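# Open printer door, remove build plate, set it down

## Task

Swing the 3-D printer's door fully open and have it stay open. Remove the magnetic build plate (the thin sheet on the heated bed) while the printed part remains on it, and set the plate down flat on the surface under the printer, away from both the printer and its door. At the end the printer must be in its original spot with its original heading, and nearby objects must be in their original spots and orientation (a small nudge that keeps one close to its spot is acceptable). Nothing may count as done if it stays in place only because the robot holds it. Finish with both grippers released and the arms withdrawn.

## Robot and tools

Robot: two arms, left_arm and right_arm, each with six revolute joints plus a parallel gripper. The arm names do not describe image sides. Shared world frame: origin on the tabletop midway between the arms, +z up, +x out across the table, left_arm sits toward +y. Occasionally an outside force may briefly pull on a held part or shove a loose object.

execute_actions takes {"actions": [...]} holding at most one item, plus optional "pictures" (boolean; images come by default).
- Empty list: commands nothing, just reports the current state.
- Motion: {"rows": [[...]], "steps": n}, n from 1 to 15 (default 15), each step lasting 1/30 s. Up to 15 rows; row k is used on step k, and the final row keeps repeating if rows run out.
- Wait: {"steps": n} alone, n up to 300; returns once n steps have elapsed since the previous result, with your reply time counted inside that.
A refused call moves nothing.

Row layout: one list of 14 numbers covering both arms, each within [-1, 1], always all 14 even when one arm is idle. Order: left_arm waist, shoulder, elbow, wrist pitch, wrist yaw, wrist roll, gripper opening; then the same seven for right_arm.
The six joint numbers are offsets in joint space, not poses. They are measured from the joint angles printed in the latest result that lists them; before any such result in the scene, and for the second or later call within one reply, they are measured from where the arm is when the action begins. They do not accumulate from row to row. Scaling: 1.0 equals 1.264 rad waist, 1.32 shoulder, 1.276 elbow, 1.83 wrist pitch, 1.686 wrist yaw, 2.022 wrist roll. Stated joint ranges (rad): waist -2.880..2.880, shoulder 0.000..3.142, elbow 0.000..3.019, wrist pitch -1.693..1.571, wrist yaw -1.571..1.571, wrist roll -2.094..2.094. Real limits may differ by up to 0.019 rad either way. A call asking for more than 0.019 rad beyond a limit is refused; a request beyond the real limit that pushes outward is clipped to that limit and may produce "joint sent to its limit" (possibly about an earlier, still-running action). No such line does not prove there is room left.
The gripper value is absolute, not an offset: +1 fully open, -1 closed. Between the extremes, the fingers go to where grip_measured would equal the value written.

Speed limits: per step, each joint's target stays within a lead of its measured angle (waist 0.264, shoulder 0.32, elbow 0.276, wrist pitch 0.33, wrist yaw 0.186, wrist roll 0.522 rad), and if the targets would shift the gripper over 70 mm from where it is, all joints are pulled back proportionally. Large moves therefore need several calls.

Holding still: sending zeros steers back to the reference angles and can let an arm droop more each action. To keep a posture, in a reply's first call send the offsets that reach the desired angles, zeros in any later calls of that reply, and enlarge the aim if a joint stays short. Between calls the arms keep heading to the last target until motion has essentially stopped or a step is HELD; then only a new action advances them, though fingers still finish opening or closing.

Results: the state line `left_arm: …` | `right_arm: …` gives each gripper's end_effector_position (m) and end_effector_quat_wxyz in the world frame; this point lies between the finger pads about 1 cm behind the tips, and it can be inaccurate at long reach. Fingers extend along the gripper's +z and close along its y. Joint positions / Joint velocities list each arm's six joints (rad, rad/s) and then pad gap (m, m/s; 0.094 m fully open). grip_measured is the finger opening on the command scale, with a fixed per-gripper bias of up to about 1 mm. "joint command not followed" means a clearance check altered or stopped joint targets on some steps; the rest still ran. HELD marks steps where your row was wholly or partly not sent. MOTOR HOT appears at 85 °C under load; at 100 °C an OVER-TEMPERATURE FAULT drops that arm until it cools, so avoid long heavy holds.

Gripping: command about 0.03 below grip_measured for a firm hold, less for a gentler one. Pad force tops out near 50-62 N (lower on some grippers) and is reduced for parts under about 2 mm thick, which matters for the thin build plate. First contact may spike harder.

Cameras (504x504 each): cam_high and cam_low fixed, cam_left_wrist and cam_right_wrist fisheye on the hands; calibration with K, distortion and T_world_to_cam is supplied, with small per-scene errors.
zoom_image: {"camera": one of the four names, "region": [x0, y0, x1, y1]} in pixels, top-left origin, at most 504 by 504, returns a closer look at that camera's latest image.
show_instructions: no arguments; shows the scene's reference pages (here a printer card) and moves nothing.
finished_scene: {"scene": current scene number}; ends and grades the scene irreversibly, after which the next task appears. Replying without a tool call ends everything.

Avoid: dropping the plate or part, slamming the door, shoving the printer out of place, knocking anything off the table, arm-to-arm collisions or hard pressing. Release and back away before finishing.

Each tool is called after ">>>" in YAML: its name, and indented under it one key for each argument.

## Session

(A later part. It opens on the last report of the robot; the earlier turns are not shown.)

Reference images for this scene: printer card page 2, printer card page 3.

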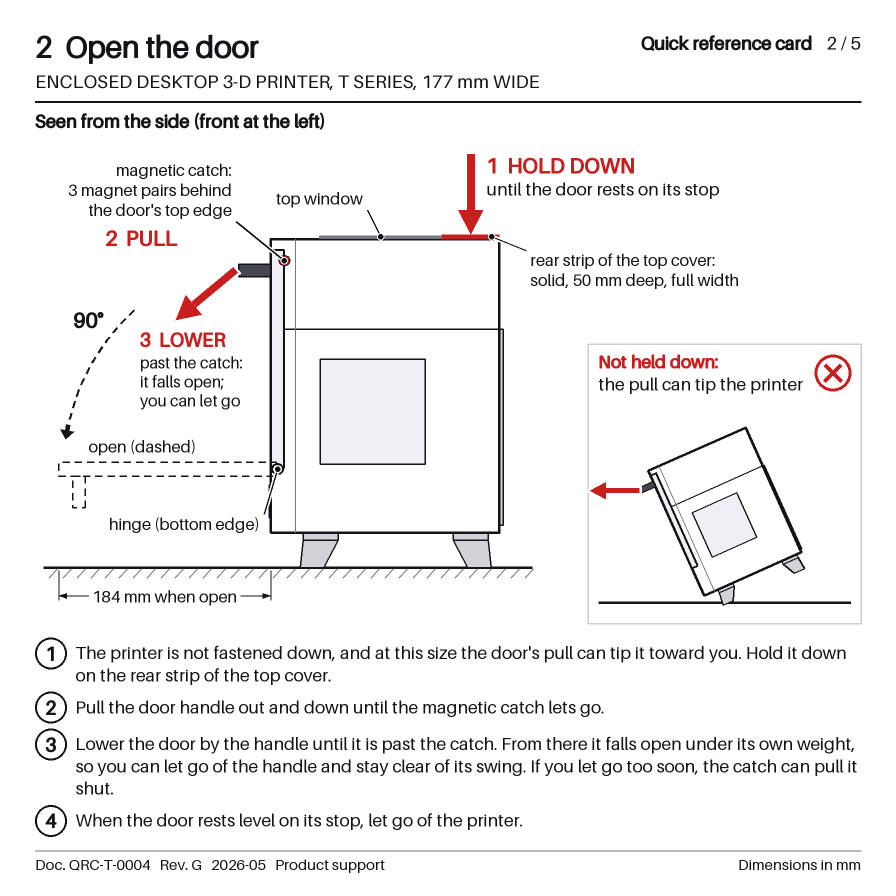

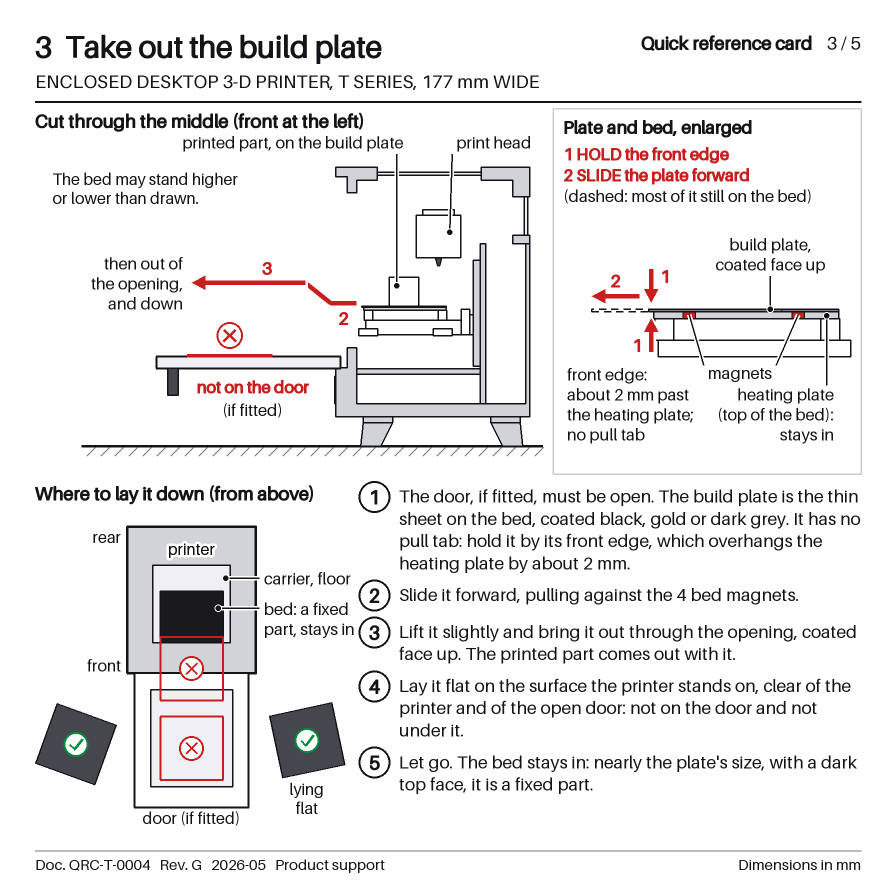

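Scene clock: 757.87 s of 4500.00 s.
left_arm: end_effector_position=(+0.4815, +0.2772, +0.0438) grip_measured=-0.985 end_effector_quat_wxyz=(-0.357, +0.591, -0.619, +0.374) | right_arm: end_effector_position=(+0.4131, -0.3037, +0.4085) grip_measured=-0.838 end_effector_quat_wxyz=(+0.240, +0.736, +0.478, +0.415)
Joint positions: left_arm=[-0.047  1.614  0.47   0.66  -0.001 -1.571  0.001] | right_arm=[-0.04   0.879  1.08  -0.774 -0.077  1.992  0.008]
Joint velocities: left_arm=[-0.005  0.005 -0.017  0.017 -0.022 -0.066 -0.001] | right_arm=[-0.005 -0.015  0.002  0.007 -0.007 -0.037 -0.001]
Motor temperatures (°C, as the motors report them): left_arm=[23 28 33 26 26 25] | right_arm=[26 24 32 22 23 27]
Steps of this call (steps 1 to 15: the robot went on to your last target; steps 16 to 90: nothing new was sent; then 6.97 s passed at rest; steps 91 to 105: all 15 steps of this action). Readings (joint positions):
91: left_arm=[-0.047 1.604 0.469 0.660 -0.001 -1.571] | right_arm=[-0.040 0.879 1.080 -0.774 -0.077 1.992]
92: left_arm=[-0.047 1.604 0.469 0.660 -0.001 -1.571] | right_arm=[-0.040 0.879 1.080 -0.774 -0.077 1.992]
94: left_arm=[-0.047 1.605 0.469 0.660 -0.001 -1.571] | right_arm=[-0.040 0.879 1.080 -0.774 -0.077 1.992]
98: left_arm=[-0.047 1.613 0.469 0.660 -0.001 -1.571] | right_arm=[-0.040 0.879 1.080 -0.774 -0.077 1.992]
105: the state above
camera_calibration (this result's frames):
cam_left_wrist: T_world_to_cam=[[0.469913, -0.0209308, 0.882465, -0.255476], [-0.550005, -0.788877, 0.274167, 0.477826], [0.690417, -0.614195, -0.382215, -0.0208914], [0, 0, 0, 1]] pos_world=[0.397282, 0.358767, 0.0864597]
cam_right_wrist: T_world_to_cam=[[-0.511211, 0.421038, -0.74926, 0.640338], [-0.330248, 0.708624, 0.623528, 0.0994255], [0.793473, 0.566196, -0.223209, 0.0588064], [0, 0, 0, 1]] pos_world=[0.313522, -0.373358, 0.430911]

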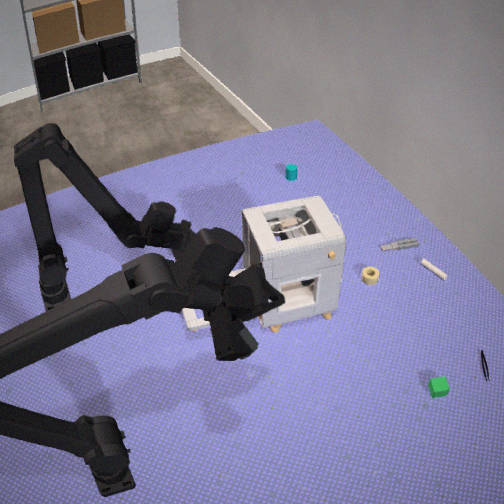

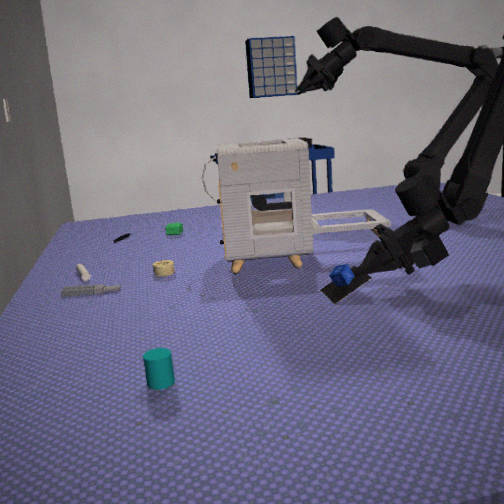

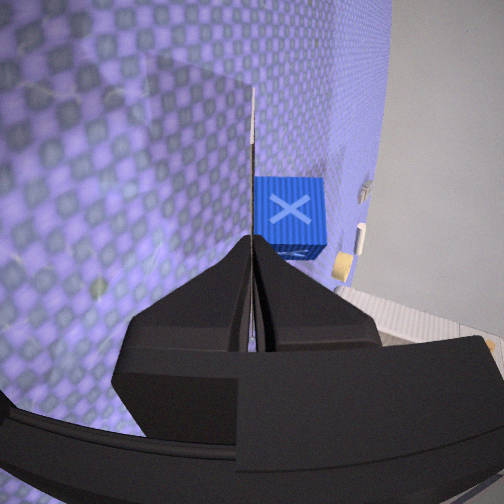

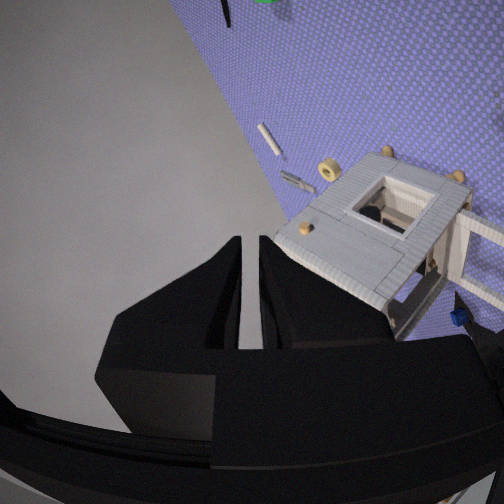

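>>> execute_actions:
  actions:
    - {"rows":[[0,0.004,0.022,0,0,0,-0.95,0,0,0,0,0,0,-0.84],[0,0.002,0.022,0,0,0,-0.90,0,0,0,0,0,0,-0.84],[0,0,0.022,0,0,0,-0.85,0,0,0,0,0,0,-0.84],[0,0,0.022,0,0,0,-0.80,0,0,0,0,0,0,-0.84],[0,0,0.022,0,0,0,-0.75,0,0,0,0,0,0,-0.84],[0,0,0.022,0,0,0,-0.70,0,0,0,0,0,0,-0.84],[0,0,0.022,0,0,0,-0.64,0,0,0,0,0,0,-0.84]],"steps":10}
  pictures: false

>>> execute_actions:
  actions:
    - {"rows":[[0,-0.006,0.030,-0.008,0,0,-0.64,0,0,0,0,0,0,-0.84],[0,-0.009,0.034,-0.018,0,0,-0.64,0,0,0,0,0,0,-0.84],[0,-0.012,0.038,-0.031,0,0,-0.64,0,0,0,0,0,0,-0.84],[0,-0.015,0.042,-0.045,0,0,-0.64,0,0,0,0,0,0,-0.84],[0,-0.018,0.046,-0.059,0,0,-0.64,0,0,0,0,0,0,-0.84],[0,-0.021,0.050,-0.073,0,0,-0.64,0,0,0,0,0,0,-0.84],[0,-0.024,0.054,-0.087,0,0,-0.64,0,0,0,0,0,0,-0.84],[0,-0.027,0.058,-0.101,0,0,-0.64,0,0,0,0,0,0,-0.84],[0,-0.030,0.062,-0.115,0,0,-0.64,0,0,0,0,0,0,-0.84],[0,-0.033,0.066,-0.129,0,0,-0.64,0,0,0,0,0,0,-0.84],[0,-0.036,0.070,-0.143,0,0,-0.64,0,0,0,0,0,0,-0.84],[0,-0.039,0.073,-0.156,0,0,-0.64,0,0,0,0,0,0,-0.84],[0,-0.042,0.076,-0.168,0,0,-0.64,0,0,0,0,0,0,-0.84],[0,-0.045,0.079,-0.178,0,0,-0.64,0,0,0,0,0,0,-0.84],[0,-0.047,0.081,-0.186,0,0,-0.64,0,0,0,0,0,0,-0.84]],"steps":15}
  pictures: false

>>> execute_actions:
  actions:
    - {"steps":10}

>>> zoom_image:
  camera: "cam_low"
  region: [290, 220, 470, 340]

Scene clock: 786.37 s of 4500.00 s.
left_arm: end_effector_position=(+0.4815, +0.2772, +0.0438) grip_measured=-0.642 end_effector_quat_wxyz=(-0.357, +0.591, -0.619, +0.374) | right_arm: end_effector_position=(+0.4131, -0.3037, +0.4085) grip_measured=-0.838 end_effector_quat_wxyz=(+0.240, +0.736, +0.478, +0.415)
Joint positions: left_arm=[-0.047  1.614  0.47   0.66  -0.001 -1.571  0.017] | right_arm=[-0.04   0.879  1.08  -0.774 -0.077  1.992  0.008]
Joint velocities: left_arm=[-0.005 -0.005 -0.002  0.017 -0.037 -0.007  0.   ] | right_arm=[-0.015 -0.015 -0.007 -0.012 -0.007  0.051  0.001]
Motor temperatures (°C, as the motors report them): left_arm=[23 28 33 26 26 25] | right_arm=[26 24 32 22 23 27]
Steps of this call (steps 1 to 15: the robot went on to your last target; steps 16 to 90: nothing new was sent; then 25.17 s passed at rest; steps 91 to 100: all 10 steps of this action). Readings (joint positions):
91: left_arm=[-0.047 1.614 0.470 0.660 -0.001 -1.571] | right_arm=[-0.040 0.879 1.080 -0.774 -0.077 1.992]
92: left_arm=[-0.047 1.614 0.470 0.660 -0.001 -1.571] | right_arm=[-0.040 0.879 1.080 -0.774 -0.077 1.992]
94: left_arm=[-0.047 1.614 0.470 0.660 -0.001 -1.571] | right_arm=[-0.040 0.879 1.080 -0.774 -0.077 1.992]
98: left_arm=[-0.047 1.614 0.470 0.660 -0.001 -1.571] | right_arm=[-0.040 0.879 1.080 -0.774 -0.077 1.992]
100: the state above

Scene clock: 786.87 s of 4500.00 s.
left_arm: end_effector_position=(+0.4770, +0.2774, +0.0288) grip_measured=-0.642 end_effector_quat_wxyz=(-0.301, +0.622, -0.651, +0.315) | right_arm: end_effector_position=(+0.4131, -0.3037, +0.4085) grip_measured=-0.838 end_effector_quat_wxyz=(+0.240, +0.736, +0.478, +0.415)
Joint positions: left_arm=[-0.047  1.568  0.535  0.365 -0.001 -1.571  0.017] | right_arm=[-0.04   0.879  1.08  -0.774 -0.077  1.992  0.008]
Joint velocities: left_arm=[-0.015 -0.112  0.09  -0.569 -0.022 -0.022  0.001] | right_arm=[ 0.005 -0.015 -0.002 -0.002  0.051 -0.022 -0.   ]
Motor temperatures (°C, as the motors report them): left_arm=[23 28 33 26 26 25] | right_arm=[26 24 32 22 23 27]
Steps of this call (steps 1 to 15: all 15 steps of this action). Readings (joint positions):
1: left_arm=[-0.047 1.614 0.471 0.659 -0.001 -1.571] | right_arm=[-0.040 0.879 1.080 -0.774 -0.077 1.992]
2: left_arm=[-0.047 1.614 0.473 0.653 -0.001 -1.571] | right_arm=[-0.040 0.879 1.080 -0.774 -0.077 1.992]
4: left_arm=[-0.047 1.612 0.482 0.625 -0.001 -1.571] | right_arm=[-0.040 0.879 1.080 -0.774 -0.077 1.992]
8: left_arm=[-0.047 1.599 0.503 0.533 -0.001 -1.571] | right_arm=[-0.040 0.879 1.080 -0.774 -0.077 1.992]
15: the state above

Scene clock: 787.20 s of 4500.00 s.
left_arm: end_effector_position=(+0.4739, +0.2775, +0.0265) grip_measured=-0.642 end_effector_quat_wxyz=(-0.293, +0.625, -0.655, +0.307) | right_arm: end_effector_position=(+0.4131, -0.3037, +0.4085) grip_measured=-0.838 end_effector_quat_wxyz=(+0.240, +0.736, +0.478, +0.415)
Joint positions: left_arm=[-0.047  1.561  0.539  0.328 -0.001 -1.571  0.017] | right_arm=[-0.04   0.879  1.08  -0.774 -0.077  1.992  0.008]
Joint velocities: left_arm=[-0.034 -0.015  0.007 -0.002 -0.081 -0.066  0.002] | right_arm=[-0.005 -0.015  0.012 -0.017  0.037  0.051 -0.001]
Motor temperatures (°C, as the motors report them): left_arm=[23 28 33 26 26 25] | right_arm=[26 24 32 22 23 27]
Steps of this call (steps 1 to 10: the robot went on to your last target). Readings (joint positions):
1: left_arm=[-0.047 1.565 0.537 0.350 -0.001 -1.571] | right_arm=[-0.040 0.879 1.080 -0.774 -0.077 1.992]
2: left_arm=[-0.047 1.563 0.539 0.341 -0.001 -1.571] | right_arm=[-0.040 0.879 1.080 -0.774 -0.077 1.992]
4: left_arm=[-0.047 1.561 0.539 0.333 -0.001 -1.571] | right_arm=[-0.040 0.879 1.080 -0.774 -0.077 1.992]
8: left_arm=[-0.047 1.561 0.539 0.328 -0.001 -1.571] | right_arm=[-0.040 0.879 1.080 -0.774 -0.077 1.992]
10: the state above
camera_calibration (this result's frames):
cam_left_wrist: T_world_to_cam=[[0.643787, -0.0290727, 0.764653, -0.313691], [-0.481453, -0.792087, 0.375235, 0.444393], [0.594762, -0.609716, -0.523932, 0.0258085], [0, 0, 0, 1]] pos_world=[0.400555, 0.358614, 0.0866346]
cam_right_wrist: T_world_to_cam=[[-0.511211, 0.421038, -0.74926, 0.640338], [-0.330248, 0.708624, 0.623528, 0.0994255], [0.793473, 0.566196, -0.223209, 0.0588064], [0, 0, 0, 1]] pos_world=[0.313522, -0.373358, 0.430911]

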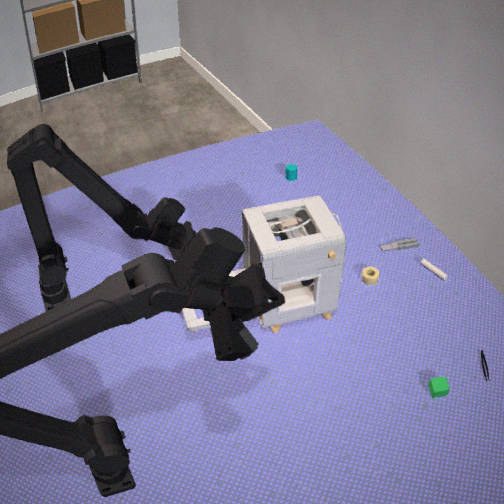

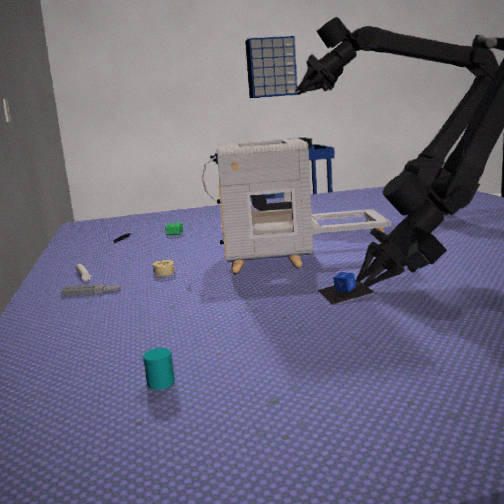

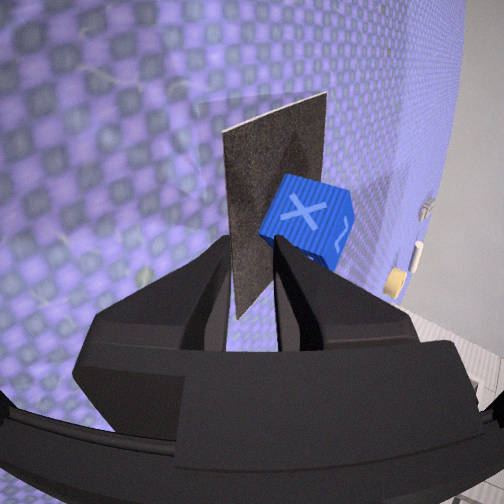

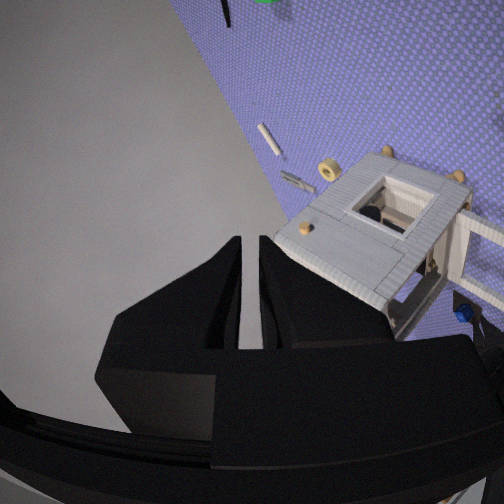

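Region (290, 220, 470, 340) of cam_low's 504x504 image, scaled by 2.800, with more detail than that image has.

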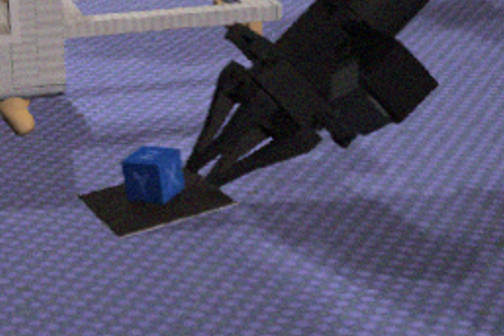

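>>> execute_actions:
  actions:
    - {"rows":[[0,0.006,0.02,0,0,0,-0.64,0,0,0,0,0,0,-0.84],[0,0.010,0.02,0,0,0,-0.64,0,0,0,0,0,0,-0.84],[0,0.013,0.02,0,0,0,-0.64,0,0,0,0,0,0,-0.84],[0,0.013,0.01,0,0,0,-0.64,0,0,0,0,0,0,-0.84],[0,0.008,0,0.004,0,0,-0.64,0,0,0,0,0,0,-0.84],[0,0.002,-0.006,0.006,0,0,-0.64,0,0,0,0,0,0,-0.84],[0,-0.004,-0.012,0.008,0,0,-0.64,0,0,0,0,0,0,-0.84],[0,-0.010,-0.019,0.010,0,0,-0.64,0,0,0,0,0,0,-0.84],[0,-0.016,-0.026,0.011,0,0,-0.64,0,0,0,0,0,0,-0.84],[0,-0.022,-0.033,0.012,0,0,-0.64,0,0,0,0,0,0,-0.84],[0,-0.028,-0.040,0.013,0,0,-0.64,0,0,0,0,0,0,-0.84],[0,-0.034,-0.047,0.014,0,0,-0.64,0,0,0,0,0,0,-0.84],[0,-0.040,-0.053,0.015,0,0,-0.64,0,0,0,0,0,0,-0.84],[0,-0.045,-0.058,0.016,0,0,-0.64,0,0,0,0,0,0,-0.84],[0,-0.049,-0.063,0.017,0,0,-0.64,0,0,0,0,0,0,-0.84]],"steps":15}
  pictures: false

>>> execute_actions:
  actions:
    - {"steps":10}

>>> zoom_image:
  camera: "cam_low"
  region: [290, 220, 470, 340]

Scene clock: 803.07 s of 4500.00 s.
left_arm: end_effector_position=(+0.4465, +0.2788, +0.0211) grip_measured=-0.642 end_effector_quat_wxyz=(-0.288, +0.628, -0.657, +0.302) | right_arm: end_effector_position=(+0.4131, -0.3037, +0.4085) grip_measured=-0.838 end_effector_quat_wxyz=(+0.240, +0.736, +0.478, +0.415)
Joint positions: left_arm=[-0.047  1.518  0.47   0.338 -0.001 -1.571  0.017] | right_arm=[-0.04   0.879  1.08  -0.774 -0.077  1.992  0.008]
Joint velocities: left_arm=[ 0.005 -0.259 -0.232  0.056 -0.051  0.007  0.   ] | right_arm=[-0.005  0.005 -0.012 -0.012  0.007 -0.037 -0.001]
Motor temperatures (°C, as the motors report them): left_arm=[23 28 33 26 26 25] | right_arm=[26 24 32 22 23 27]
Steps of this call (steps 1 to 30: the robot went on to your last target; steps 31 to 100: nothing new was sent; then 12.03 s passed at rest; steps 101 to 115: all 15 steps of this action). Readings (joint positions):
101: left_arm=[-0.047 1.561 0.541 0.328 -0.001 -1.571] | right_arm=[-0.040 0.879 1.080 -0.774 -0.077 1.992]
102: left_arm=[-0.047 1.561 0.541 0.328 -0.001 -1.571] | right_arm=[-0.040 0.879 1.080 -0.774 -0.077 1.992]
104: left_arm=[-0.047 1.563 0.541 0.328 -0.001 -1.571] | right_arm=[-0.040 0.879 1.080 -0.774 -0.077 1.992]
108: left_arm=[-0.047 1.562 0.534 0.329 -0.001 -1.571] | right_arm=[-0.040 0.879 1.080 -0.774 -0.077 1.992]
115: the state above

Scene clock: 803.40 s of 4500.00 s.
left_arm: end_effector_position=(+0.4424, +0.2790, +0.0239) grip_measured=-0.642 end_effector_quat_wxyz=(-0.291, +0.627, -0.656, +0.304) | right_arm: end_effector_position=(+0.4131, -0.3037, +0.4085) grip_measured=-0.838 end_effector_quat_wxyz=(+0.240, +0.736, +0.478, +0.415)
Joint positions: left_arm=[-0.047  1.501  0.457  0.342 -0.001 -1.571  0.017] | right_arm=[-0.04   0.879  1.08  -0.774 -0.077  1.992  0.008]
Joint velocities: left_arm=[-0.005 -0.005  0.002 -0.012 -0.007  0.007 -0.001] | right_arm=[ 0.005  0.005  0.002  0.007 -0.051 -0.037  0.001]
Motor temperatures (°C, as the motors report them): left_arm=[23 28 33 26 26 25] | right_arm=[26 24 32 22 23 27]
Steps of this call (steps 1 to 10: the robot went on to your last target). Readings (joint positions):
1: left_arm=[-0.047 1.510 0.464 0.338 -0.001 -1.571] | right_arm=[-0.040 0.879 1.080 -0.774 -0.077 1.992]
2: left_arm=[-0.047 1.505 0.459 0.339 -0.001 -1.571] | right_arm=[-0.040 0.879 1.080 -0.774 -0.077 1.992]
4: left_arm=[-0.047 1.501 0.457 0.340 -0.001 -1.571] | right_arm=[-0.040 0.879 1.080 -0.774 -0.077 1.992]
8: left_arm=[-0.047 1.501 0.457 0.342 -0.001 -1.571] | right_arm=[-0.040 0.879 1.080 -0.774 -0.077 1.992]
10: the state above
camera_calibration (this result's frames):
cam_left_wrist: T_world_to_cam=[[0.649885, -0.0293582, 0.759466, -0.293865], [-0.478436, -0.792228, 0.378779, 0.430028], [0.59055, -0.609518, -0.528903, 0.0459563], [0, 0, 0, 1]] pos_world=[0.36958, 0.360064, 0.0846012]
cam_right_wrist: T_world_to_cam=[[-0.511211, 0.421038, -0.74926, 0.640338], [-0.330248, 0.708624, 0.623528, 0.0994255], [0.793473, 0.566196, -0.223209, 0.0588064], [0, 0, 0, 1]] pos_world=[0.313522, -0.373358, 0.430911]

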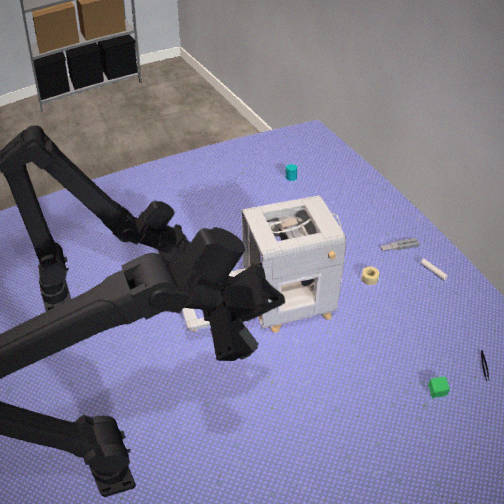

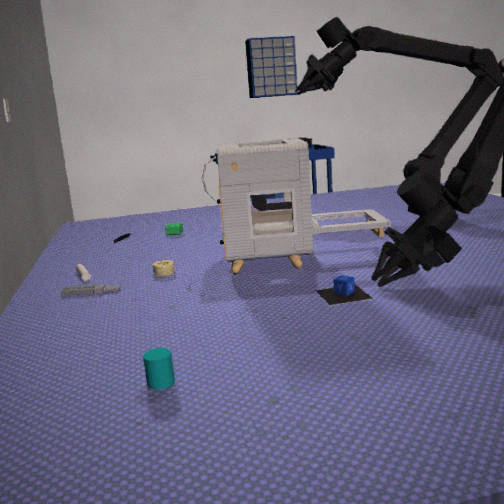

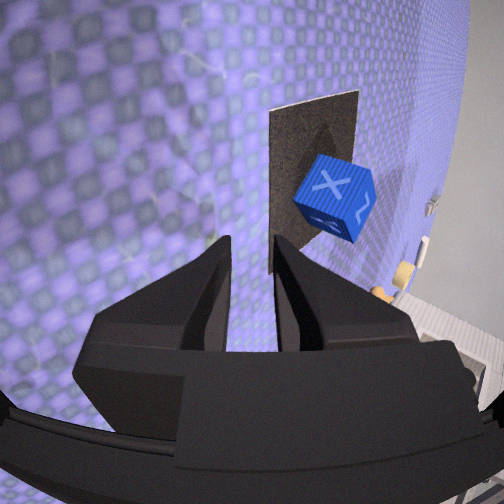

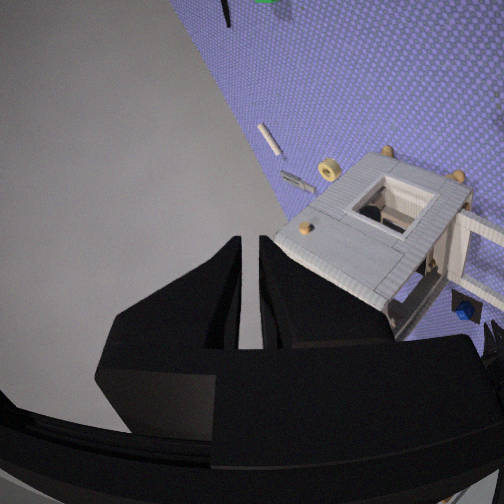

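Region (290, 220, 470, 340) of cam_low's 504x504 image, scaled by 2.800, with more detail than that image has.

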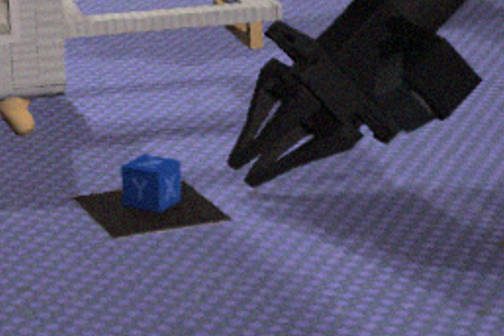

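The plate is lying flat on the table. Next I'll lift the left arm clear and check the printer's position.

>>> execute_actions:
  actions:
    - {"rows":[[0,-0.01,0.01,0.005,0,0,-0.64,0,0,0,0,0,0,-0.84],[0,-0.022,0.01,0.005,0,0,-0.64,0,0,0,0,0,0,-0.84],[0,-0.036,0.01,0.005,0,0,-0.64,0,0,0,0,0,0,-0.84],[0,-0.052,0.01,0.005,0,0,-0.64,0,0,0,0,0,0,-0.84],[0,-0.068,0.01,0.005,0,0,-0.64,0,0,0,0,0,0,-0.84],[0,-0.084,0.01,0.005,0,0,-0.64,0,0,0,0,0,0,-0.84],[0,-0.10,0.01,0.005,0,0,-0.64,0,0,0,0,0,0,-0.84],[0,-0.116,0.01,0.005,0,0,-0.64,0,0,0,0,0,0,-0.84],[0,-0.132,0.01,0.005,0,0,-0.64,0,0,0,0,0,0,-0.84],[0,-0.146,0.01,0.005,0,0,-0.64,0,0,0,0,0,0,-0.84],[0,-0.158,0.01,0.005,0,0,-0.64,0,0,0,0,0,0,-0.84],[0,-0.168,0.01,0.005,0,0,-0.64,0,0,0,0,0,0,-0.84],[0,-0.175,0.01,0.005,0,0,-0.64,0,0,0,0,0,0,-0.84]],"steps":15}

>>> zoom_image:
  camera: "cam_high"
  region: [230, 190, 370, 340]

Scene clock: 814.00 s of 4500.00 s.
left_arm: end_effector_position=(+0.4557, +0.2784, +0.1259) grip_measured=-0.642 end_effector_quat_wxyz=(-0.363, +0.588, -0.615, +0.380) | right_arm: end_effector_position=(+0.4131, -0.3037, +0.4085) grip_measured=-0.838 end_effector_quat_wxyz=(+0.240, +0.736, +0.478, +0.415)
Joint positions: left_arm=[-0.047  1.264  0.457  0.342 -0.001 -1.571  0.017] | right_arm=[-0.04   0.879  1.08  -0.774 -0.077  1.992  0.008]
Joint velocities: left_arm=[ 0.005 -0.23   0.002 -0.027  0.007 -0.037 -0.001] | right_arm=[ 0.015  0.005 -0.002 -0.002 -0.022  0.007  0.001]
Motor temperatures (°C, as the motors report them): left_arm=[23 28 33 26 26 25] | right_arm=[26 24 32 22 23 27]
Steps of this call (steps 1 to 30: the robot went on to your last target; steps 31 to 90: nothing new was sent; then 7.10 s passed at rest; steps 91 to 105: all 15 steps of this action). Readings (joint positions):
91: left_arm=[-0.047 1.501 0.457 0.342 -0.001 -1.571] | right_arm=[-0.040 0.879 1.080 -0.774 -0.077 1.992]
92: left_arm=[-0.047 1.499 0.457 0.342 -0.001 -1.571] | right_arm=[-0.040 0.879 1.080 -0.774 -0.077 1.992]
94: left_arm=[-0.047 1.486 0.457 0.342 -0.001 -1.571] | right_arm=[-0.040 0.879 1.080 -0.774 -0.077 1.992]
98: left_arm=[-0.047 1.406 0.457 0.342 -0.001 -1.571] | right_arm=[-0.040 0.879 1.080 -0.774 -0.077 1.992]
105: the state above
camera_calibration (this result's frames):
cam_left_wrist: T_world_to_cam=[[0.453355, -0.0201555, 0.891102, -0.309501], [-0.555035, -0.788641, 0.26454, 0.445547], [0.697428, -0.614523, -0.368721, 0.0242012], [0, 0, 0, 1]] pos_world=[0.370729, 0.360011, 0.166855]
cam_right_wrist: T_world_to_cam=[[-0.511211, 0.421038, -0.74926, 0.640338], [-0.330248, 0.708624, 0.623528, 0.0994255], [0.793473, 0.566196, -0.223209, 0.0588064], [0, 0, 0, 1]] pos_world=[0.313522, -0.373358, 0.430911]

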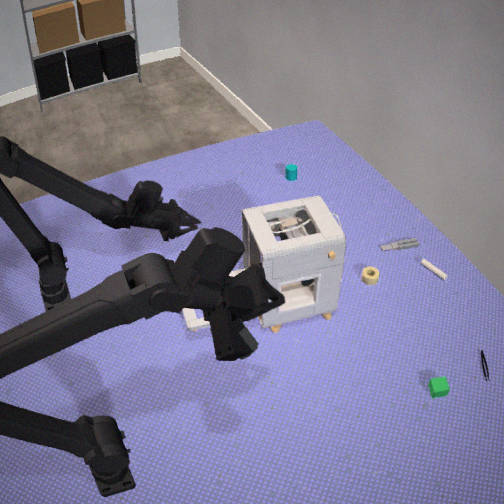

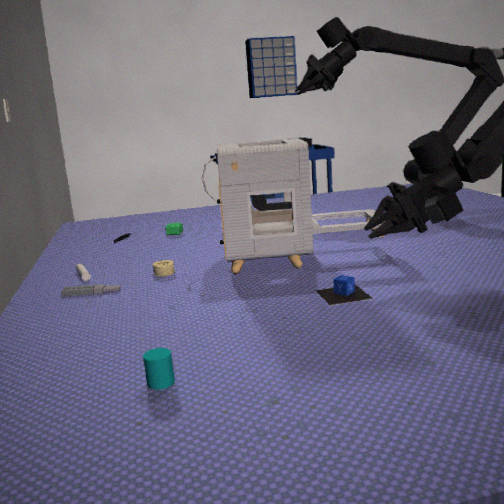

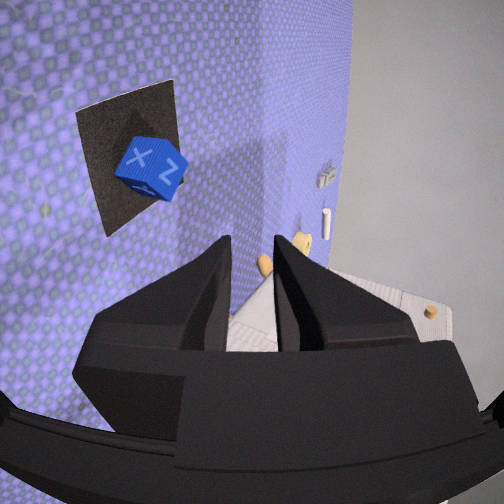

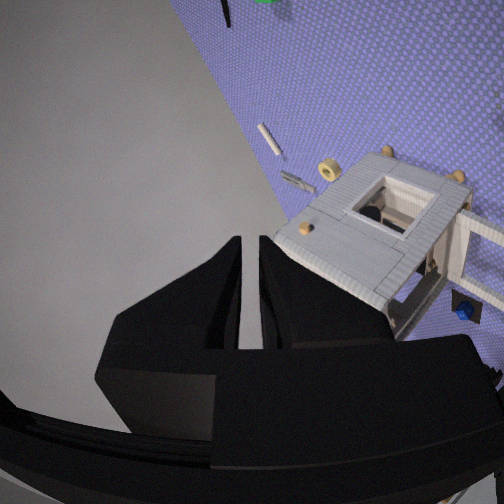

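Region (230, 190, 370, 340) of cam_high's 504x504 image, scaled by 3.360, with more detail than that image has; it fills the left 470 columns of this view, and the rest is white.

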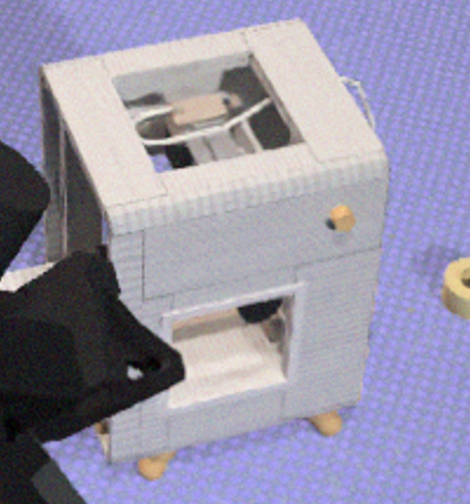

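>>> finished_scene:
  scene: 2

The scene is finished: the task was done.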